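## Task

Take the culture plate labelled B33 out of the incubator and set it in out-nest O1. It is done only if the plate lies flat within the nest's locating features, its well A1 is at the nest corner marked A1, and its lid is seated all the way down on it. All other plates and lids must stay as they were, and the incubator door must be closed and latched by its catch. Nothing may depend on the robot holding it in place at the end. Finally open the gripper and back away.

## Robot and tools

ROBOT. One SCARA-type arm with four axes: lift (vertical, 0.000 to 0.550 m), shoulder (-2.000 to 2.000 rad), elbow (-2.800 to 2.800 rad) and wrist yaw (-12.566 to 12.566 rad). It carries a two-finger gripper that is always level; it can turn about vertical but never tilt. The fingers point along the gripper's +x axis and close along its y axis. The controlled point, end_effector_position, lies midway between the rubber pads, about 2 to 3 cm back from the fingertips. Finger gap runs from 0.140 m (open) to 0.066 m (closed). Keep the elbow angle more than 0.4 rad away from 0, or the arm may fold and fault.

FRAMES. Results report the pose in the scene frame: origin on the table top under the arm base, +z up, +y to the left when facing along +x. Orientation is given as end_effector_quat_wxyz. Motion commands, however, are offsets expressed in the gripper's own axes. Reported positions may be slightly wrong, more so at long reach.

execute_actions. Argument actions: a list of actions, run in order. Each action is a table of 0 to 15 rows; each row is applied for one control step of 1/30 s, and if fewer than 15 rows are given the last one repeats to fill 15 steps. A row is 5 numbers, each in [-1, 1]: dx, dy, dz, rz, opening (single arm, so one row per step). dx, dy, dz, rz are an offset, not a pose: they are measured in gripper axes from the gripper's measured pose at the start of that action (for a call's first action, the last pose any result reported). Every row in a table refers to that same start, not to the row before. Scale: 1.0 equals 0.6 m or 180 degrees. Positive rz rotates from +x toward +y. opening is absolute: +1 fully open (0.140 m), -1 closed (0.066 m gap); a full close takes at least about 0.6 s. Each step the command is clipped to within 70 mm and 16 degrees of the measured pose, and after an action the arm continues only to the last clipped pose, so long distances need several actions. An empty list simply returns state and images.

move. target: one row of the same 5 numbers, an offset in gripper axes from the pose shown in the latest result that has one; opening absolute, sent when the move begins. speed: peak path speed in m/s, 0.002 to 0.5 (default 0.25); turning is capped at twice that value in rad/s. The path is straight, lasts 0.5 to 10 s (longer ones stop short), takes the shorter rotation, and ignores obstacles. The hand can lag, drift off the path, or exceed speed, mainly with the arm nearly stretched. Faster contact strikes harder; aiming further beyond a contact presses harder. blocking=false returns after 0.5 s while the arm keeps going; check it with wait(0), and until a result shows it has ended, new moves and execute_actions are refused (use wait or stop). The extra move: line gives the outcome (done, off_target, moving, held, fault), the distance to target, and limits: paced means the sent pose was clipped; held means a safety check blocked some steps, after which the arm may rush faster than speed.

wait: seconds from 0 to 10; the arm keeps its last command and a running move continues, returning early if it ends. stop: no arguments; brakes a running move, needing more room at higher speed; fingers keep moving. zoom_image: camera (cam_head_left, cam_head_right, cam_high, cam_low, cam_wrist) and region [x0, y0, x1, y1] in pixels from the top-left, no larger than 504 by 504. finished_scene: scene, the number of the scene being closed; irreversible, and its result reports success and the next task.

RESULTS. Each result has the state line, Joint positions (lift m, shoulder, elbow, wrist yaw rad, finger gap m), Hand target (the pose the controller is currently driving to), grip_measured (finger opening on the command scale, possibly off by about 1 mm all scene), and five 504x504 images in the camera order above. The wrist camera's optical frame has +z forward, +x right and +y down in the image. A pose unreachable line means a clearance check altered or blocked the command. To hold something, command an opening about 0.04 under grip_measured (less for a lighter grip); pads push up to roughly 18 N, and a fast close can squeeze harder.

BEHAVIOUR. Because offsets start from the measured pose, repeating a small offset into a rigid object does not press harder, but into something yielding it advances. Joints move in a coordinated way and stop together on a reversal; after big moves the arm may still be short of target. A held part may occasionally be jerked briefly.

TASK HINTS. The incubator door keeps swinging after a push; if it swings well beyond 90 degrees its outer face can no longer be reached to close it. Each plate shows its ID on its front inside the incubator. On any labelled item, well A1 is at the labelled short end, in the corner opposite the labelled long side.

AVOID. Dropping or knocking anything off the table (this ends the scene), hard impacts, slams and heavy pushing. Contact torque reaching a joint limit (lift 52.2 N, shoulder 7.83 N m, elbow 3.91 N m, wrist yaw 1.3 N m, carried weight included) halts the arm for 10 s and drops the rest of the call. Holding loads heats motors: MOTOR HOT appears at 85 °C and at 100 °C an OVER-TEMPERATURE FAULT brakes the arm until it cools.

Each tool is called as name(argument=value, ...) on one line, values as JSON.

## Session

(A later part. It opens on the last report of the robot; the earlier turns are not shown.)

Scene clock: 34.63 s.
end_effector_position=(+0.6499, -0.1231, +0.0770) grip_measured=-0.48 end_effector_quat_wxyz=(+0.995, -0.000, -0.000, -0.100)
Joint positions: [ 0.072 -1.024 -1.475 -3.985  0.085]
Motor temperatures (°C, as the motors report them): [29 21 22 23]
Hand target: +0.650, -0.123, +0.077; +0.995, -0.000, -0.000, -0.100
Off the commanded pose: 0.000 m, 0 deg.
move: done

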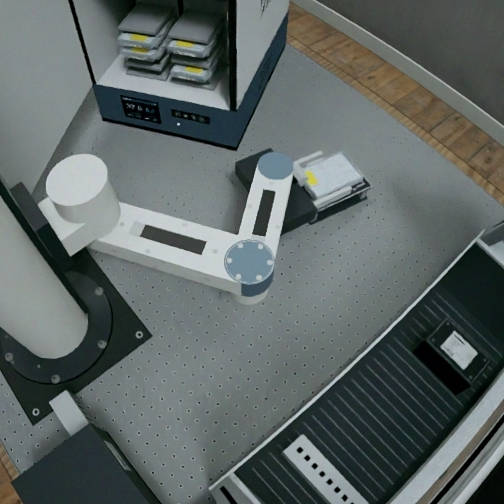

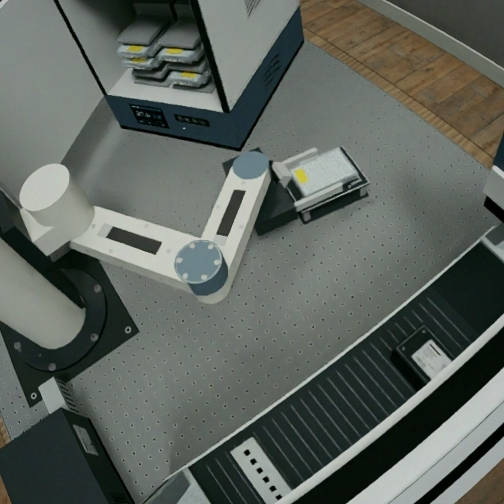

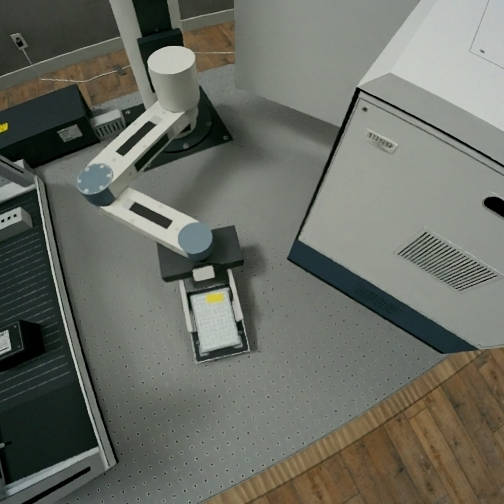

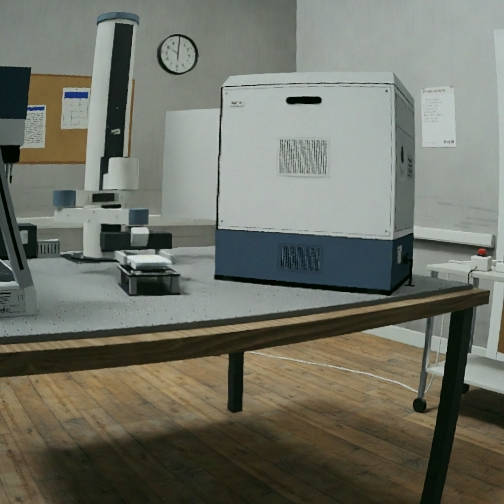

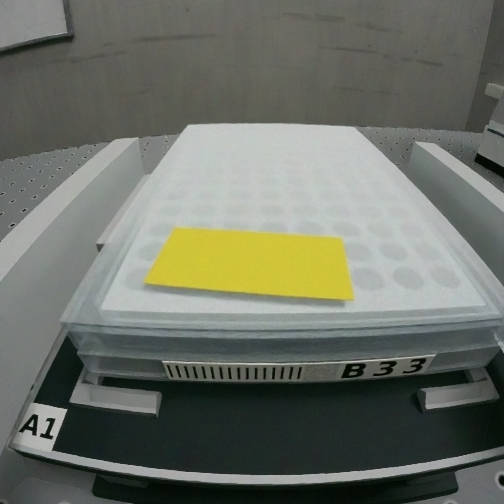

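move(target=[-0.0003,0.001,-0.003,-0.001,-0.53], speed=0.01)

move(target=[0,0,-0.0085,0,-0.53], speed=0.008)

Scene clock: 41.67 s.
end_effector_position=(+0.6498, -0.1226, +0.0752) grip_measured=-0.48 end_effector_quat_wxyz=(+0.995, -0.000, -0.000, -0.102)
Joint positions: [ 0.07  -1.022 -1.473 -3.991  0.085]
Motor temperatures (°C, as the motors report them): [29 21 22 23]
Hand target: +0.650, -0.122, +0.075; +0.995, -0.000, -0.000, -0.101
Off the commanded pose: 0.000 m, 0 deg.
move: done

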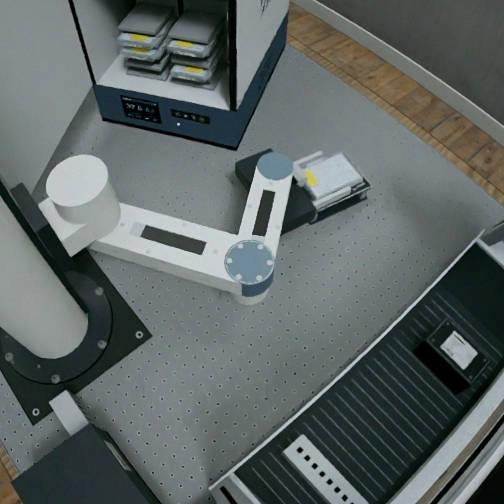

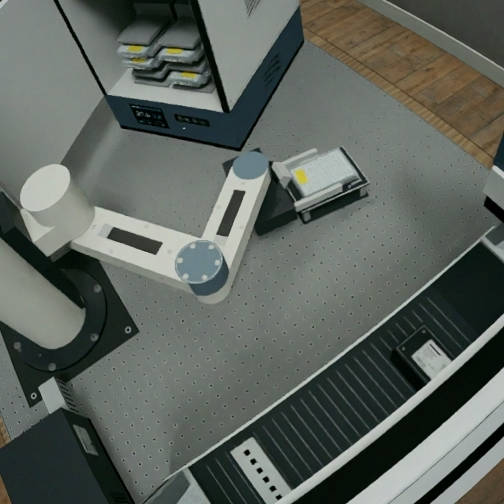

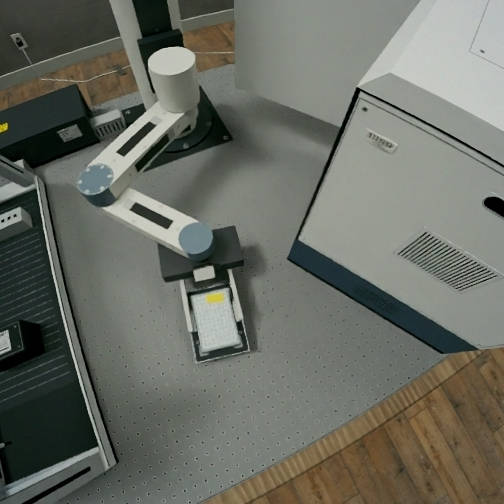

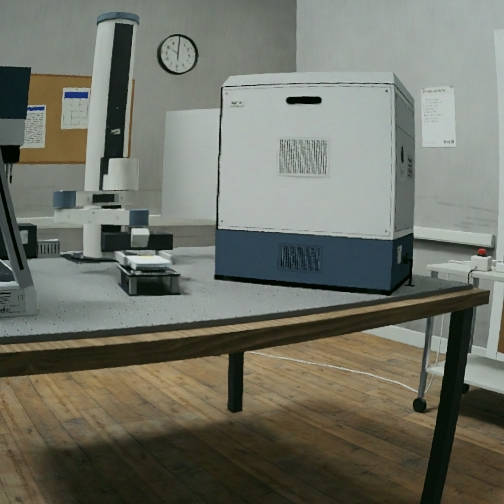

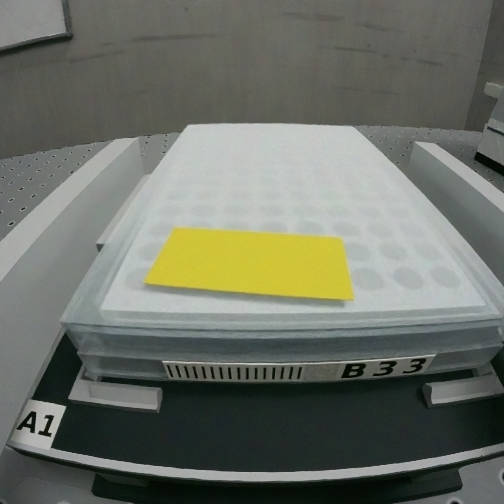

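Scene clock: 42.53 s.
end_effector_position=(+0.6499, -0.1233, +0.0701) grip_measured=-0.48 end_effector_quat_wxyz=(+0.995, -0.000, -0.000, -0.103)
Joint positions: [ 0.065 -1.022 -1.475 -3.993  0.085]
Motor temperatures (°C, as the motors report them): [29 21 22 23]
Hand target: +0.650, -0.123, +0.070; +0.995, -0.000, -0.000, -0.102
Off the commanded pose: 0.001 m, 0 deg.
move: done

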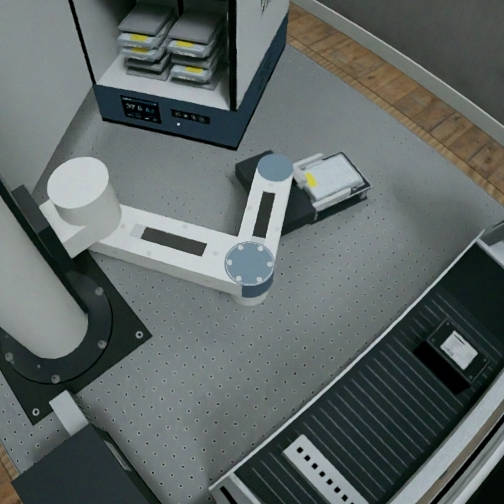

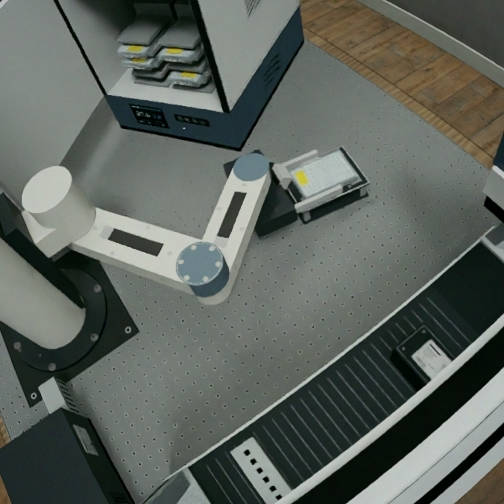

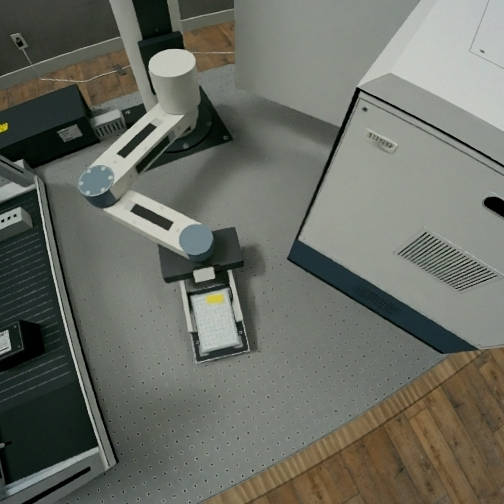

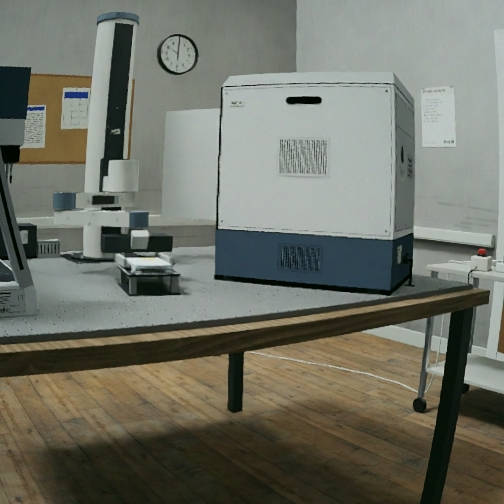

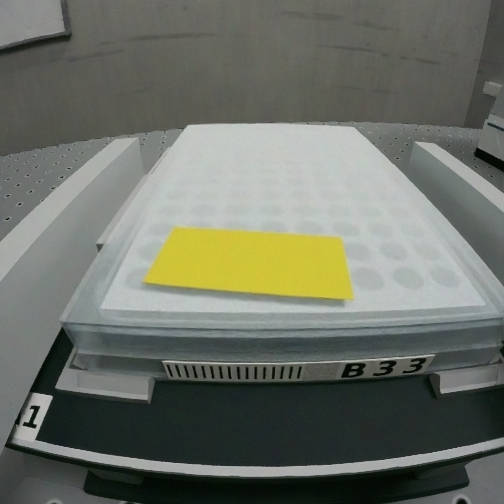

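execute_actions(actions=[[[0,0,-0.0005,0,-0.53],[0,0,-0.001,0,-0.53],[0,0,-0.001,0,-0.53],[0,0,-0.001,0,-0.53],[0,0,-0.001,0,-0.53],[0,0,-0.001,0,-0.49],[0,0,-0.001,0,-0.47],[0,0,-0.001,0,-0.45],[0,0,-0.001,0,-0.4],[0,0,-0.001,0,-0.1]]])

move(target=[0,0,0.08,0,0], speed=0.1)

zoom_image(camera="cam_low", region=[110, 240, 190, 290])

Scene clock: 46.43 s.
end_effector_position=(+0.6500, -0.1232, +0.0695) grip_measured=-0.10 end_effector_quat_wxyz=(+0.995, -0.000, -0.000, -0.103)
Joint positions: [ 0.065 -1.022 -1.475 -3.993  0.099]
Motor temperatures (°C, as the motors report them): [29 21 22 23]
Hand target: +0.650, -0.123, +0.070; +0.995, -0.000, -0.000, -0.103
Off the commanded pose: 0.000 m, 0 deg.

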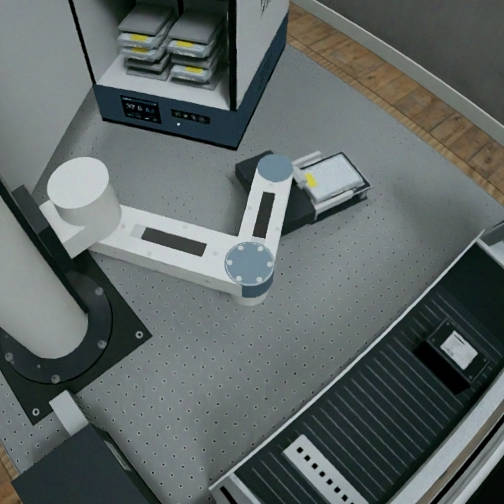

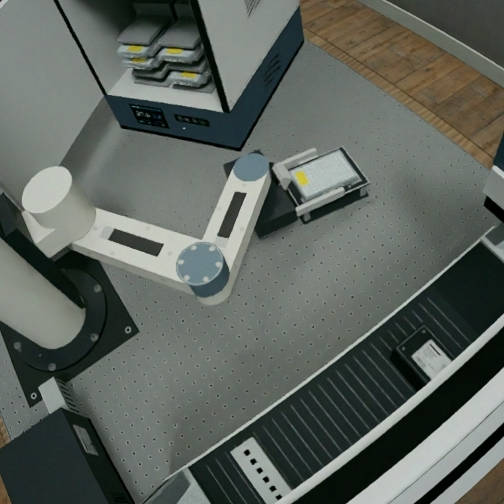

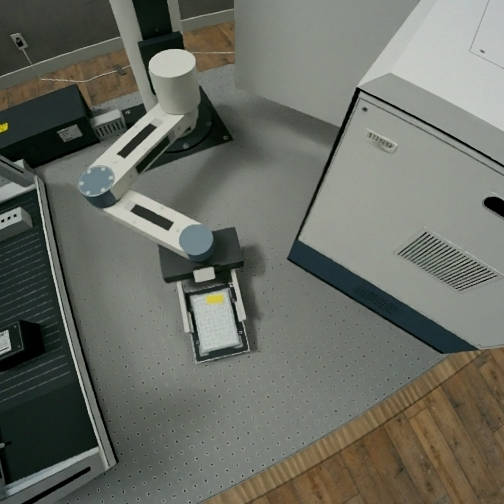

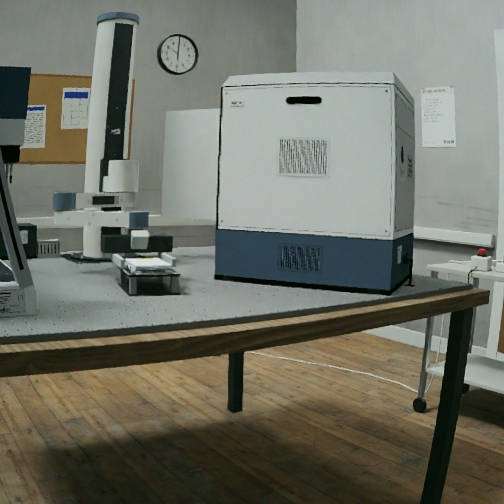

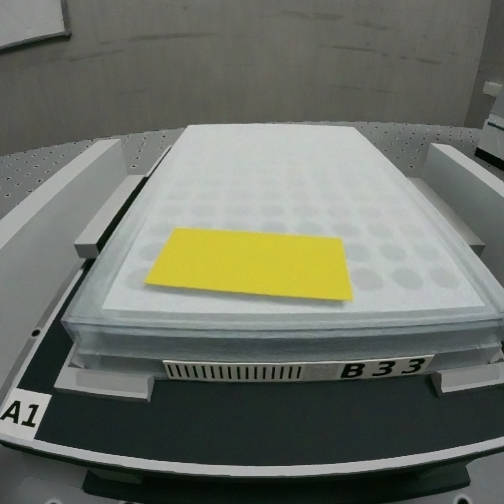

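Scene clock: 47.20 s.
end_effector_position=(+0.6500, -0.1233, +0.1175) grip_measured=+0.00 end_effector_quat_wxyz=(+0.995, -0.000, -0.000, -0.103)
Joint positions: [ 0.113 -1.022 -1.475 -3.993  0.103]
Motor temperatures (°C, as the motors report them): [29 21 22 23]
Hand target: +0.650, -0.123, +0.118; +0.995, -0.000, -0.000, -0.103
Off the commanded pose: 0.000 m, 0 deg.
move: done

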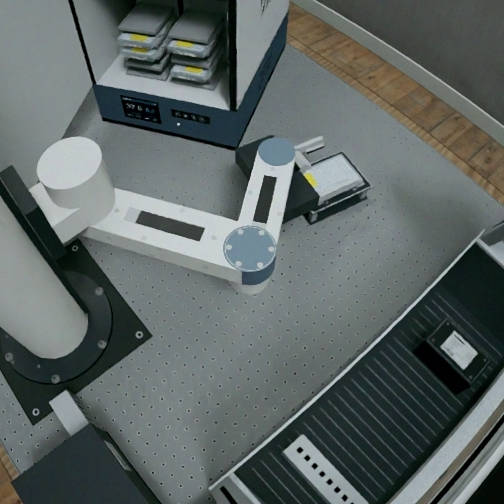

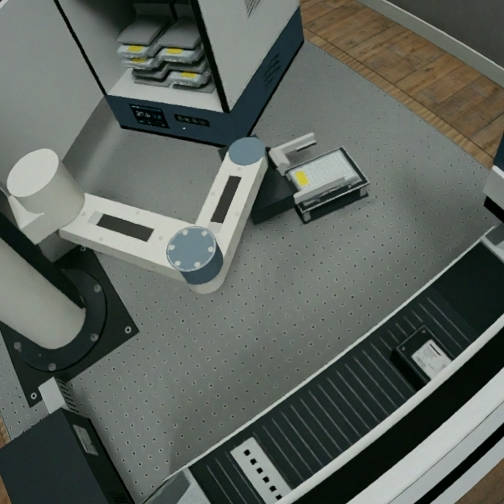

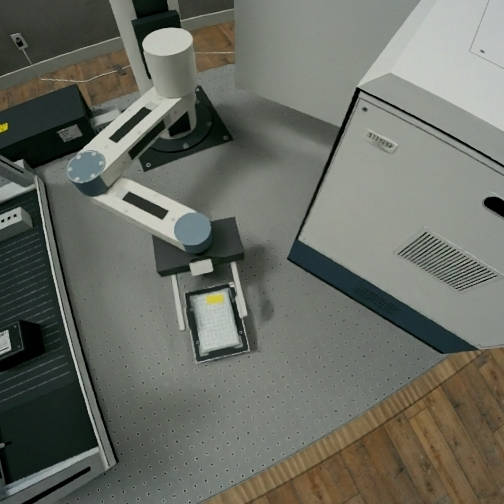

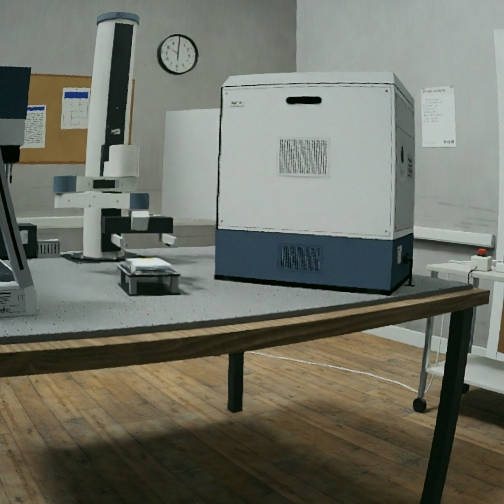

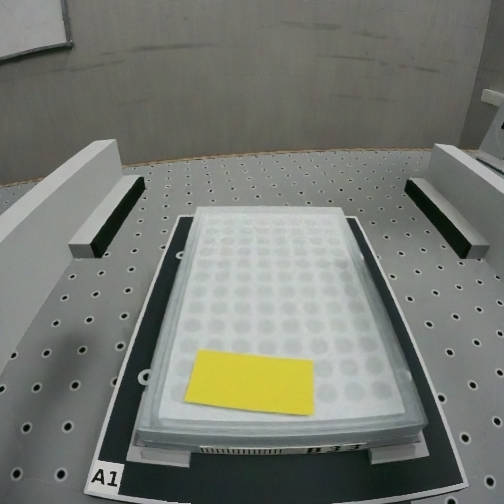

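Region (110, 240, 190, 290) of cam_low's 504x504 image, scaled by 6.300, with more detail than that image has; it fills the top 315 rows of this view, and the rest is white.

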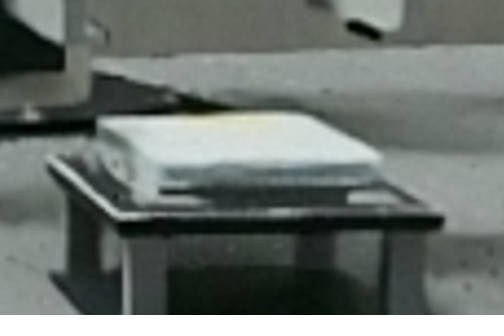

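move(target=[-0.485,0.448,0.727,0.271,-1], speed=0.4)

move(target=[-0.03,0.595,0,0,-1], speed=0.3)

Scene clock: 53.67 s.
end_effector_position=(+0.4201, +0.1997, +0.5538) grip_measured=-1.00 end_effector_quat_wxyz=(+0.948, -0.000, -0.000, +0.317)
Joint positions: [ 0.549 -0.304 -0.675 -4.659  0.066]
Motor temperatures (°C, as the motors report them): [29 21 22 23]
Hand target: +0.420, +0.200, +0.554; +0.948, -0.000, -0.000, +0.317
Off the commanded pose: 0.000 m, 0 deg.
move: done

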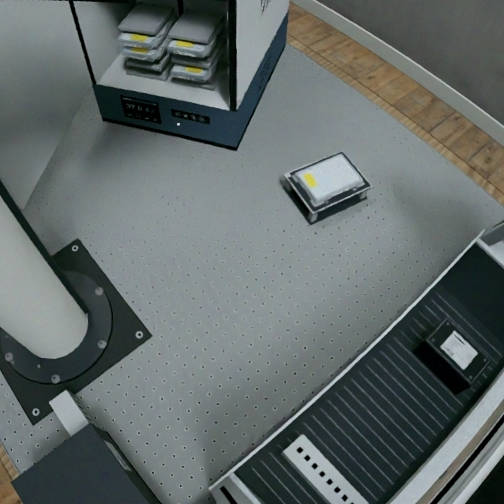

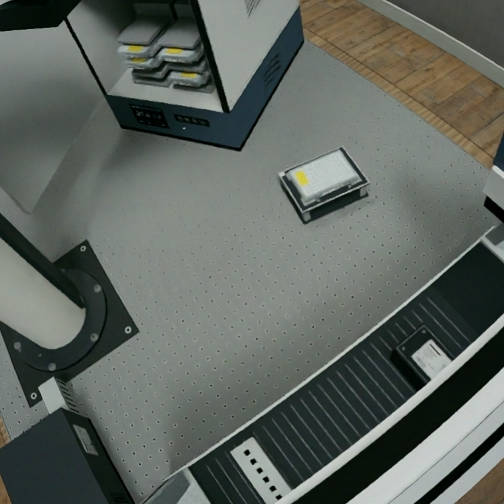

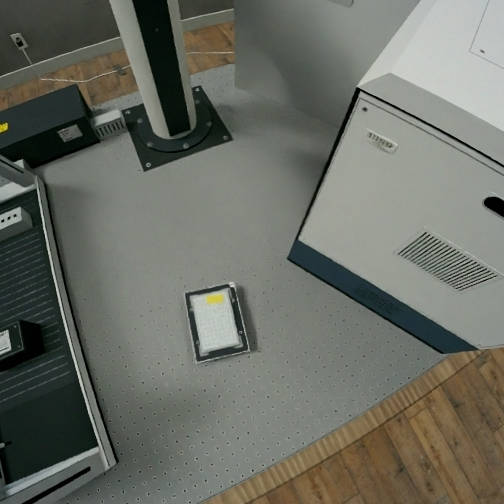

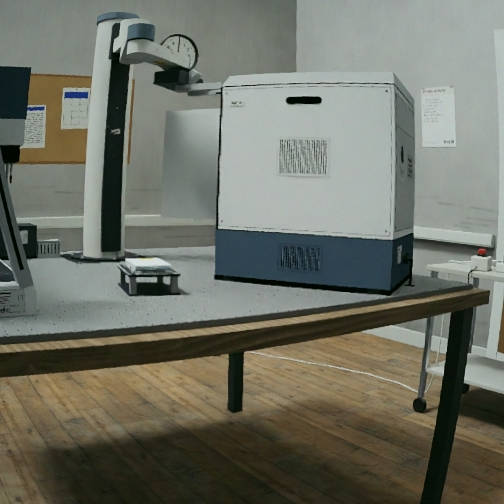

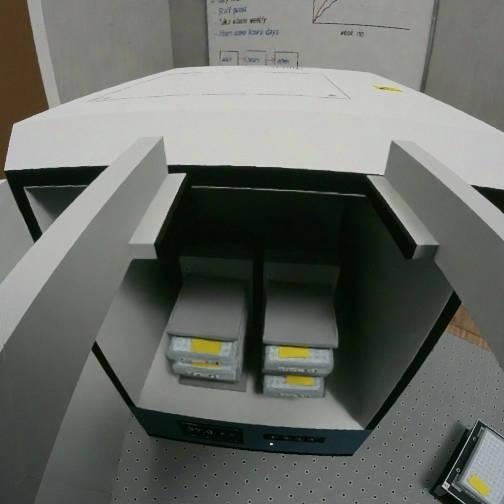

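Scene clock: 55.37 s.
end_effector_position=(+0.1907, +0.4739, +0.5538) grip_measured=-1.00 end_effector_quat_wxyz=(+0.948, -0.000, -0.000, +0.317)
Joint positions: [ 0.549  1.185 -1.759 -5.064  0.066]
Motor temperatures (°C, as the motors report them): [29 21 22 23]
Hand target: +0.191, +0.474, +0.554; +0.948, -0.000, -0.000, +0.317
Off the commanded pose: 0.000 m, 0 deg.
move: done

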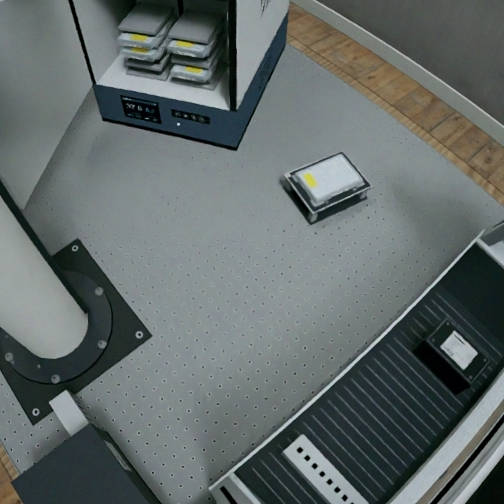

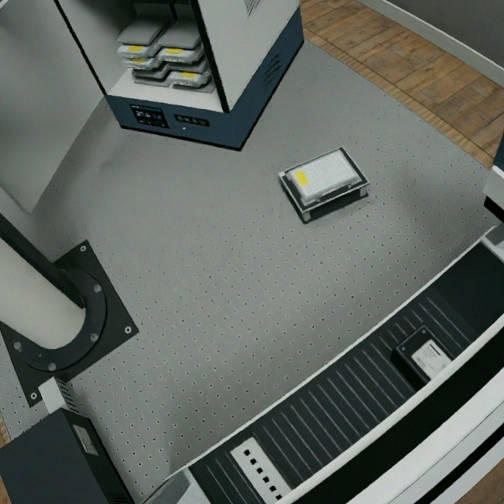

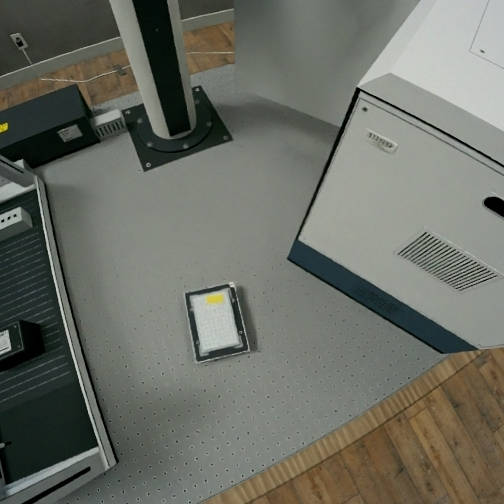

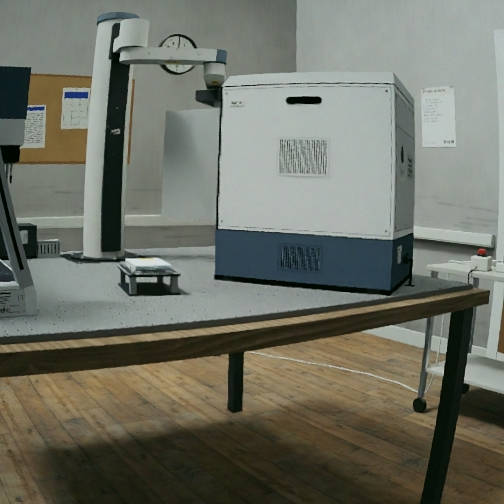

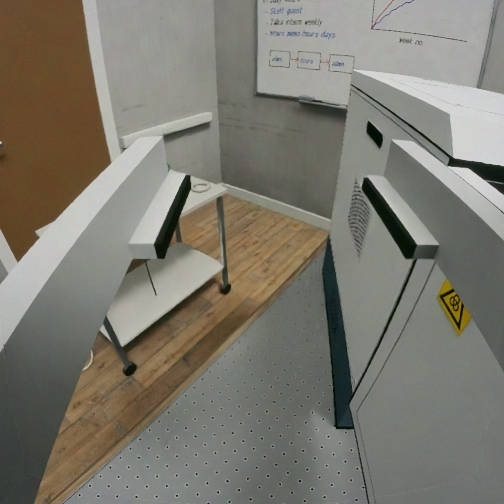

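move(target=[0,-0.055,-0.12,0,-1], speed=0.12)

move(target=[-0.043,-0.087,0,0.102,-1], speed=0.09)

move(target=[-0.051,-0.252,0,0.3056,-1], speed=0.11)

Scene clock: 60.73 s.
end_effector_position=(+0.2106, +0.4476, +0.4817) grip_measured=-1.00 end_effector_quat_wxyz=(+0.948, -0.000, -0.000, +0.317)
Joint positions: [ 0.477  1.075 -1.585 -5.128  0.066]
Motor temperatures (°C, as the motors report them): [28 21 22 23]
Hand target: +0.211, +0.448, +0.482; +0.948, -0.000, -0.000, +0.317
Off the commanded pose: 0.000 m, 0 deg.
move: done

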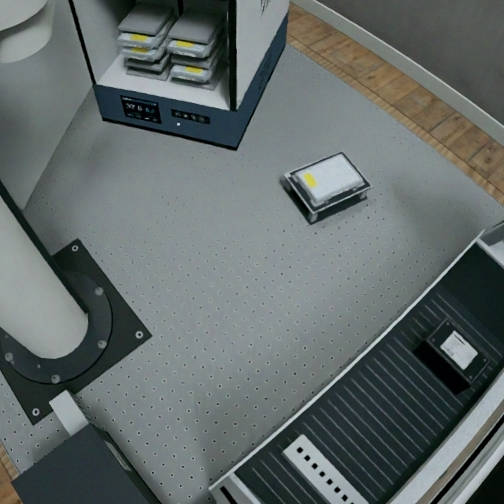

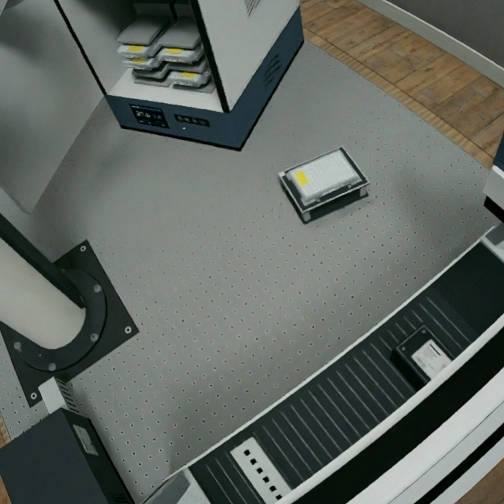

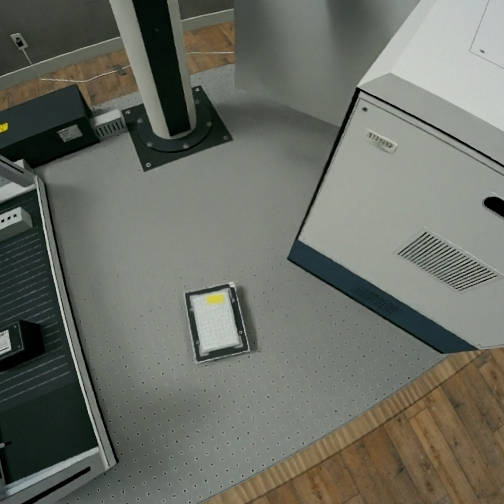

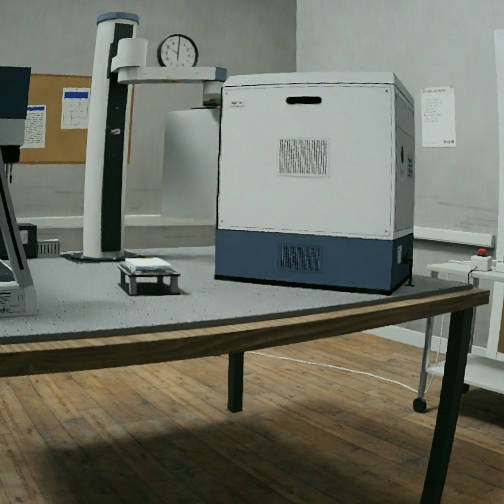

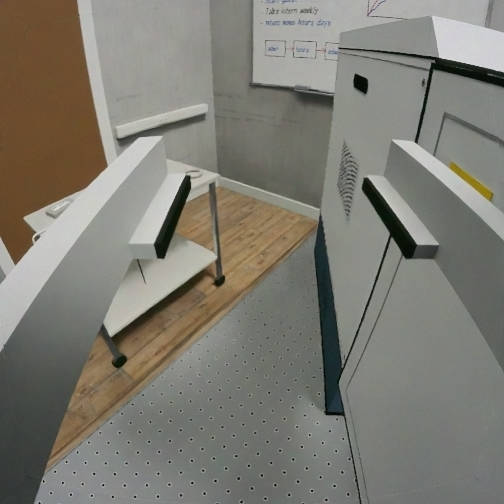

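Scene clock: 62.77 s.
end_effector_position=(+0.2214, +0.3904, +0.4817) grip_measured=-1.00 end_effector_quat_wxyz=(+0.886, -0.000, -0.000, +0.464)
Joint positions: [ 0.477  0.8   -1.115 -5.003  0.066]
Motor temperatures (°C, as the motors report them): [28 21 22 23]
Hand target: +0.221, +0.390, +0.482; +0.886, -0.000, -0.000, +0.464
Off the commanded pose: 0.000 m, 0 deg.
move: done

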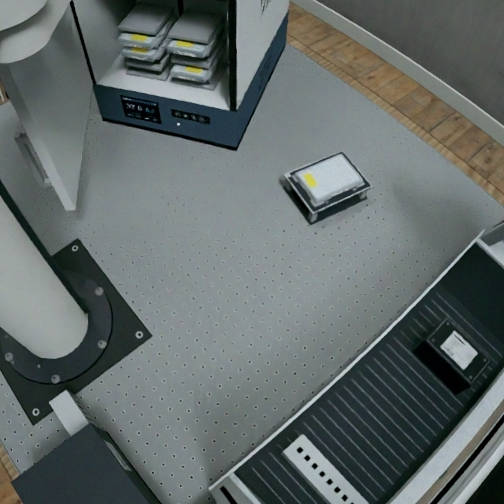

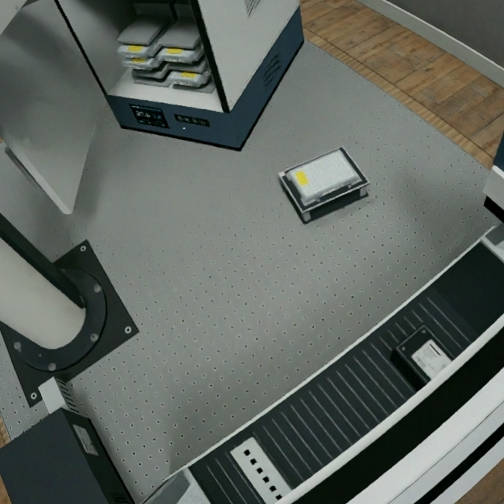

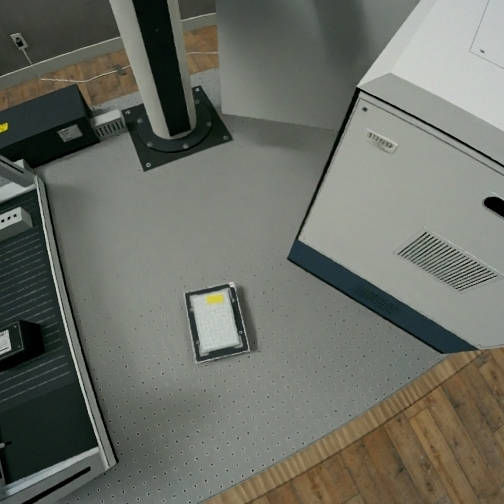

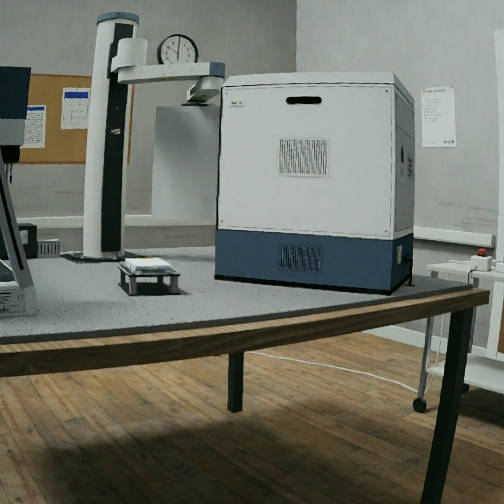

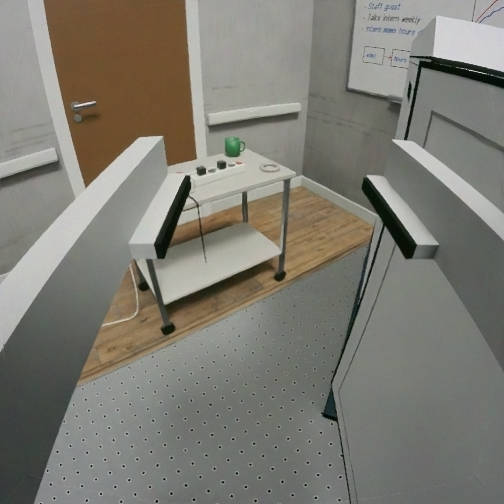

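Scene clock: 67.40 s.
end_effector_position=(+0.3286, +0.2792, +0.4817) grip_measured=-1.00 end_effector_quat_wxyz=(+0.571, -0.000, -0.000, +0.821)
Joint positions: [ 0.477 -0.301 -0.995 -3.062  0.066]
Motor temperatures (°C, as the motors report them): [28 21 22 23]
Hand target: +0.329, +0.279, +0.482; +0.571, -0.000, -0.000, +0.821
Off the commanded pose: 0.000 m, 0 deg.
move: done

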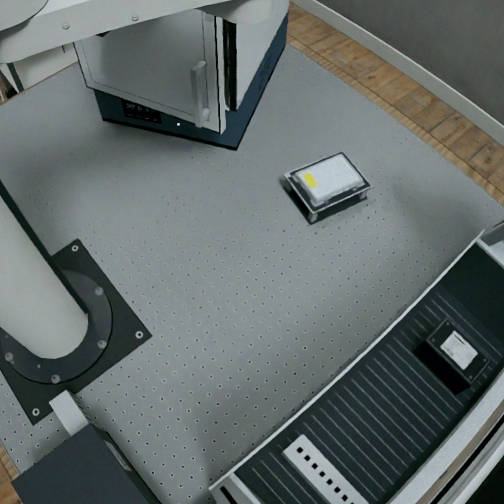

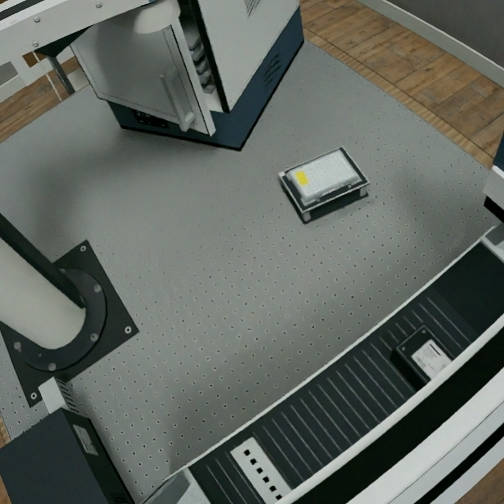

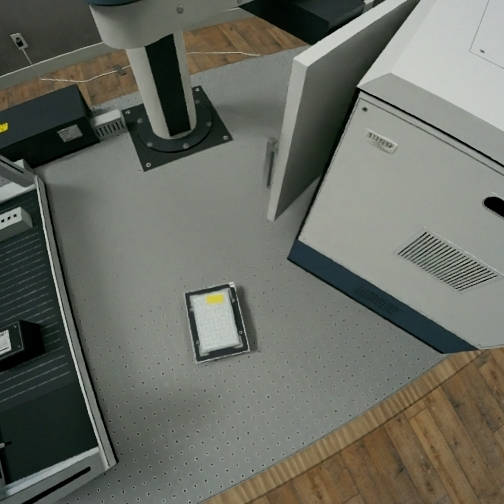

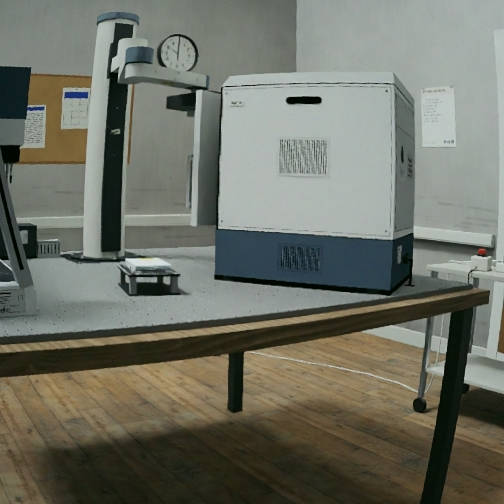

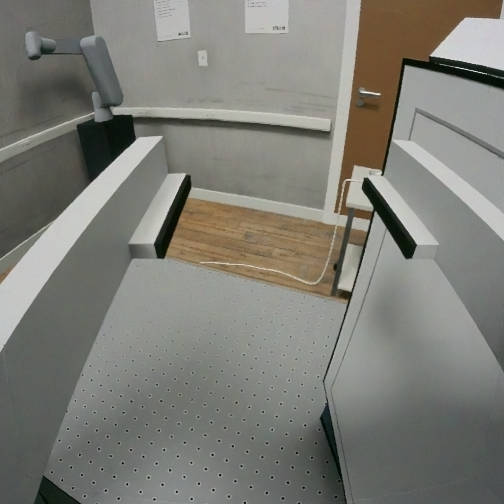

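Stop ~5 mm short of the expected closure.

move(target=[-0.128,-0.045,0,0.061,-1], speed=0.045)

zoom_image(camera="cam_high", region=[300, 20, 420, 140])

Scene clock: 71.53 s.
end_effector_position=(+0.3806, +0.2165, +0.4817) grip_measured=-1.00 end_effector_quat_wxyz=(+0.490, -0.000, -0.000, +0.872)
Joint positions: [ 0.477 -0.525 -1.196 -2.445  0.066]
Motor temperatures (°C, as the motors report them): [28 21 22 23]
Hand target: +0.381, +0.217, +0.482; +0.490, -0.000, -0.000, +0.872
Off the commanded pose: 0.000 m, 0 deg.
move: done

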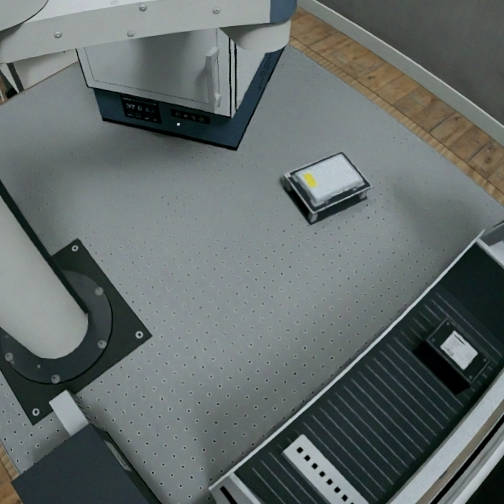

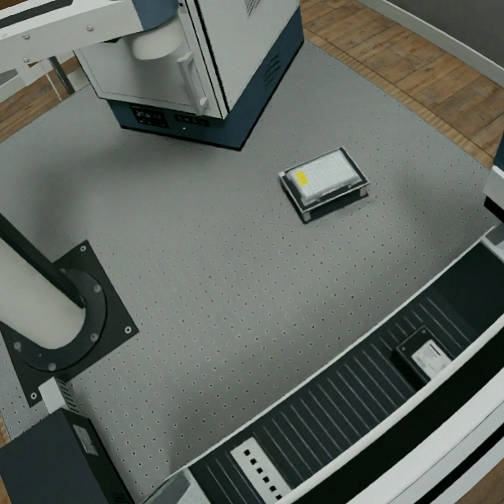

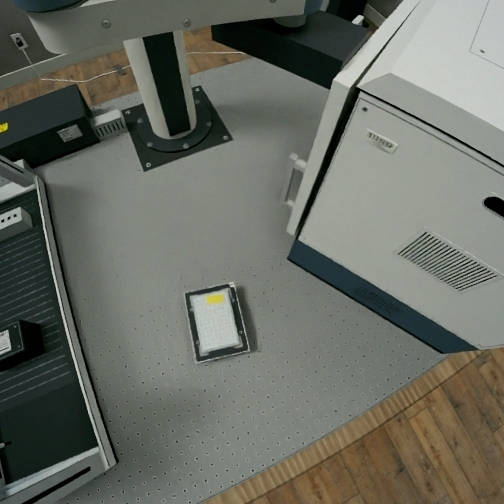

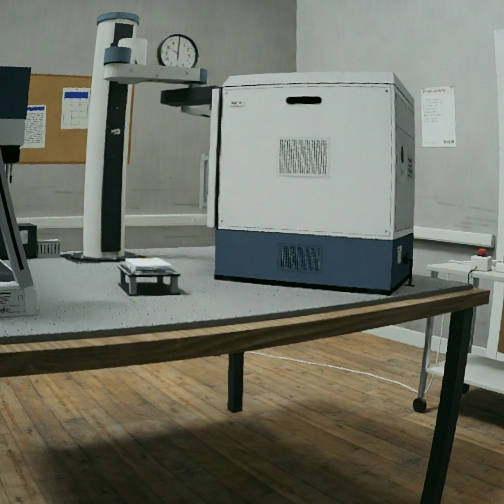

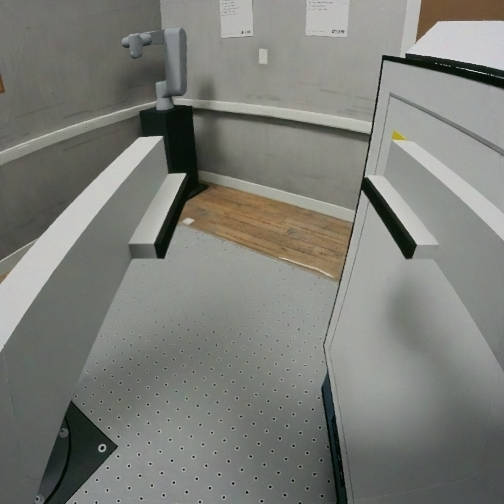

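Region (300, 20, 420, 140) of cam_high's 504x504 image, scaled by 4.200, with more detail than that image has.

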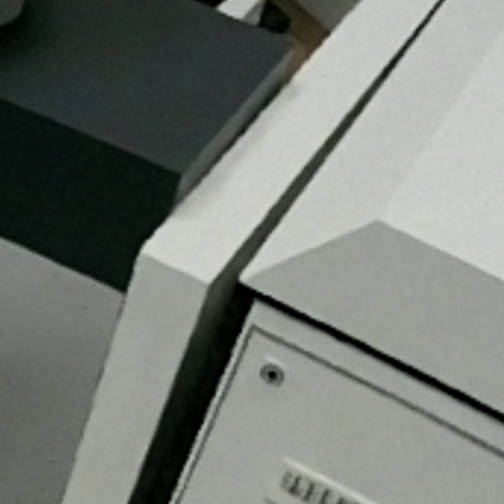

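Creep in 1 mm steps (self-limiting force).

execute_actions(actions=[[[0,-0.001,0,0,-1],[0,-0.002,0,0,-1],[0,-0.002,0,0,-1],[0,-0.003,0,0,-1],[0,-0.003,0,0,-1],[0,-0.004,0,0,-1],[0,-0.004,0,0,-1],[0,-0.005,0,0,-1]],[[0,-0.0017,0,0,-1]],[[0,-0.0017,0,0,-1]],[[0,-0.0017,0,0,-1]]])

zoom_image(camera="cam_high", region=[300, 20, 420, 140])

Scene clock: 76.33 s.
end_effector_position=(+0.3861, +0.2196, +0.4817) grip_measured=-1.00 end_effector_quat_wxyz=(+0.491, -0.000, -0.000, +0.871)
Joint positions: [ 0.477 -0.511 -1.224 -2.433  0.066]
Motor temperatures (°C, as the motors report them): [28 21 22 23]
Hand target: +0.386, +0.220, +0.482; +0.491, -0.000, -0.000, +0.871
Off the commanded pose: 0.000 m, 0 deg.

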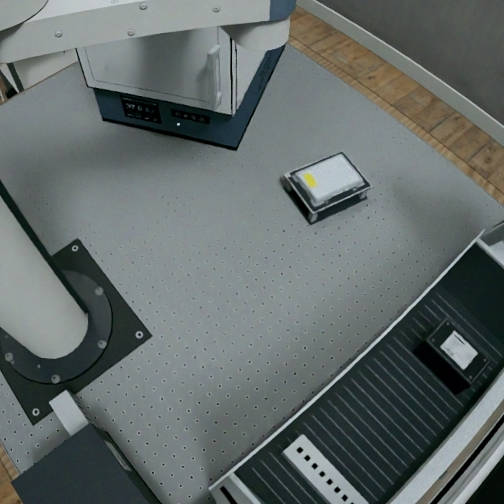

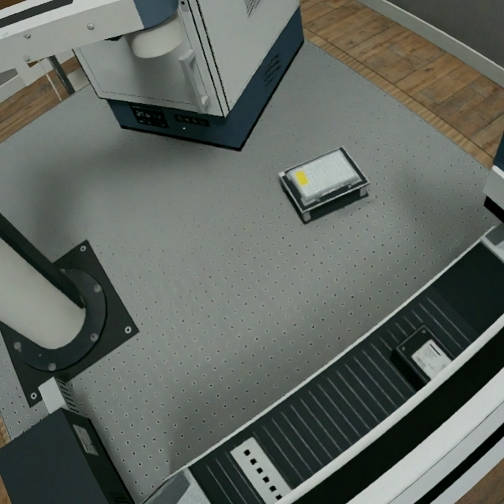

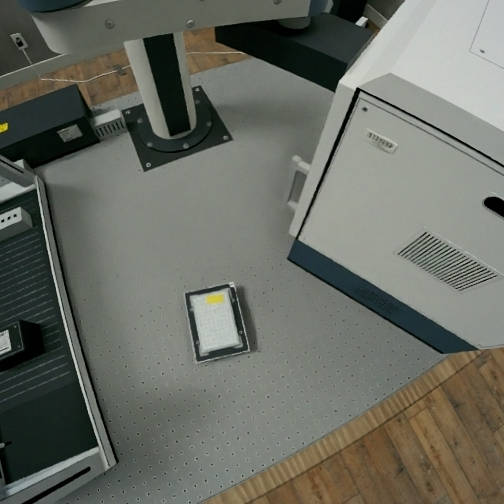

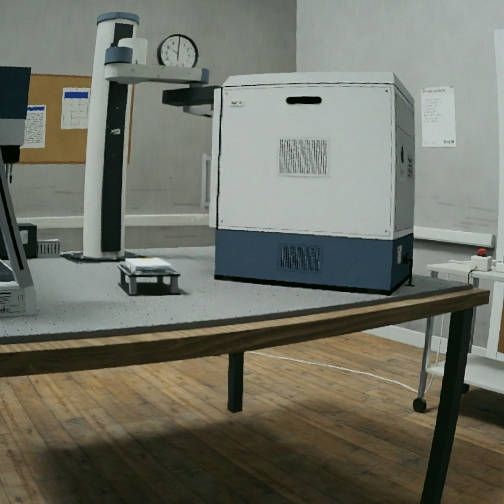

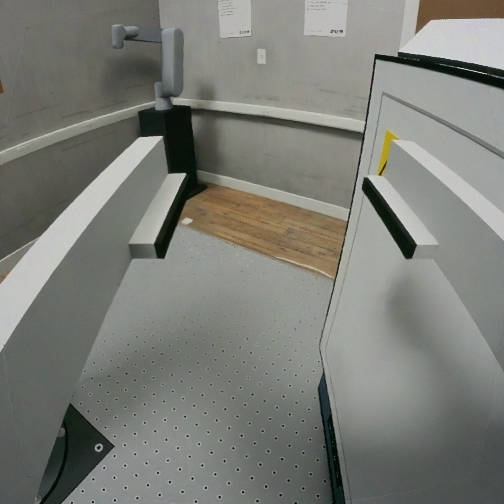

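Region (300, 20, 420, 140) of cam_high's 504x504 image, scaled by 4.200, with more detail than that image has.

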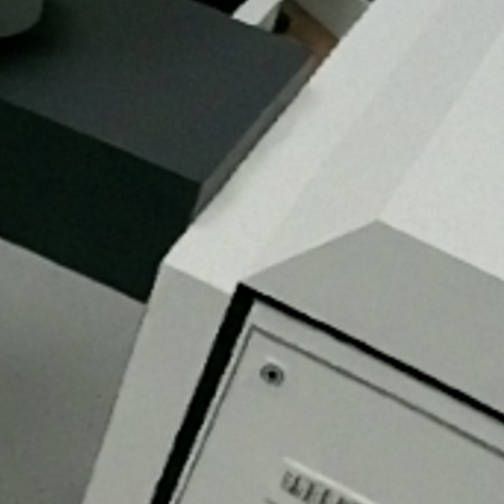

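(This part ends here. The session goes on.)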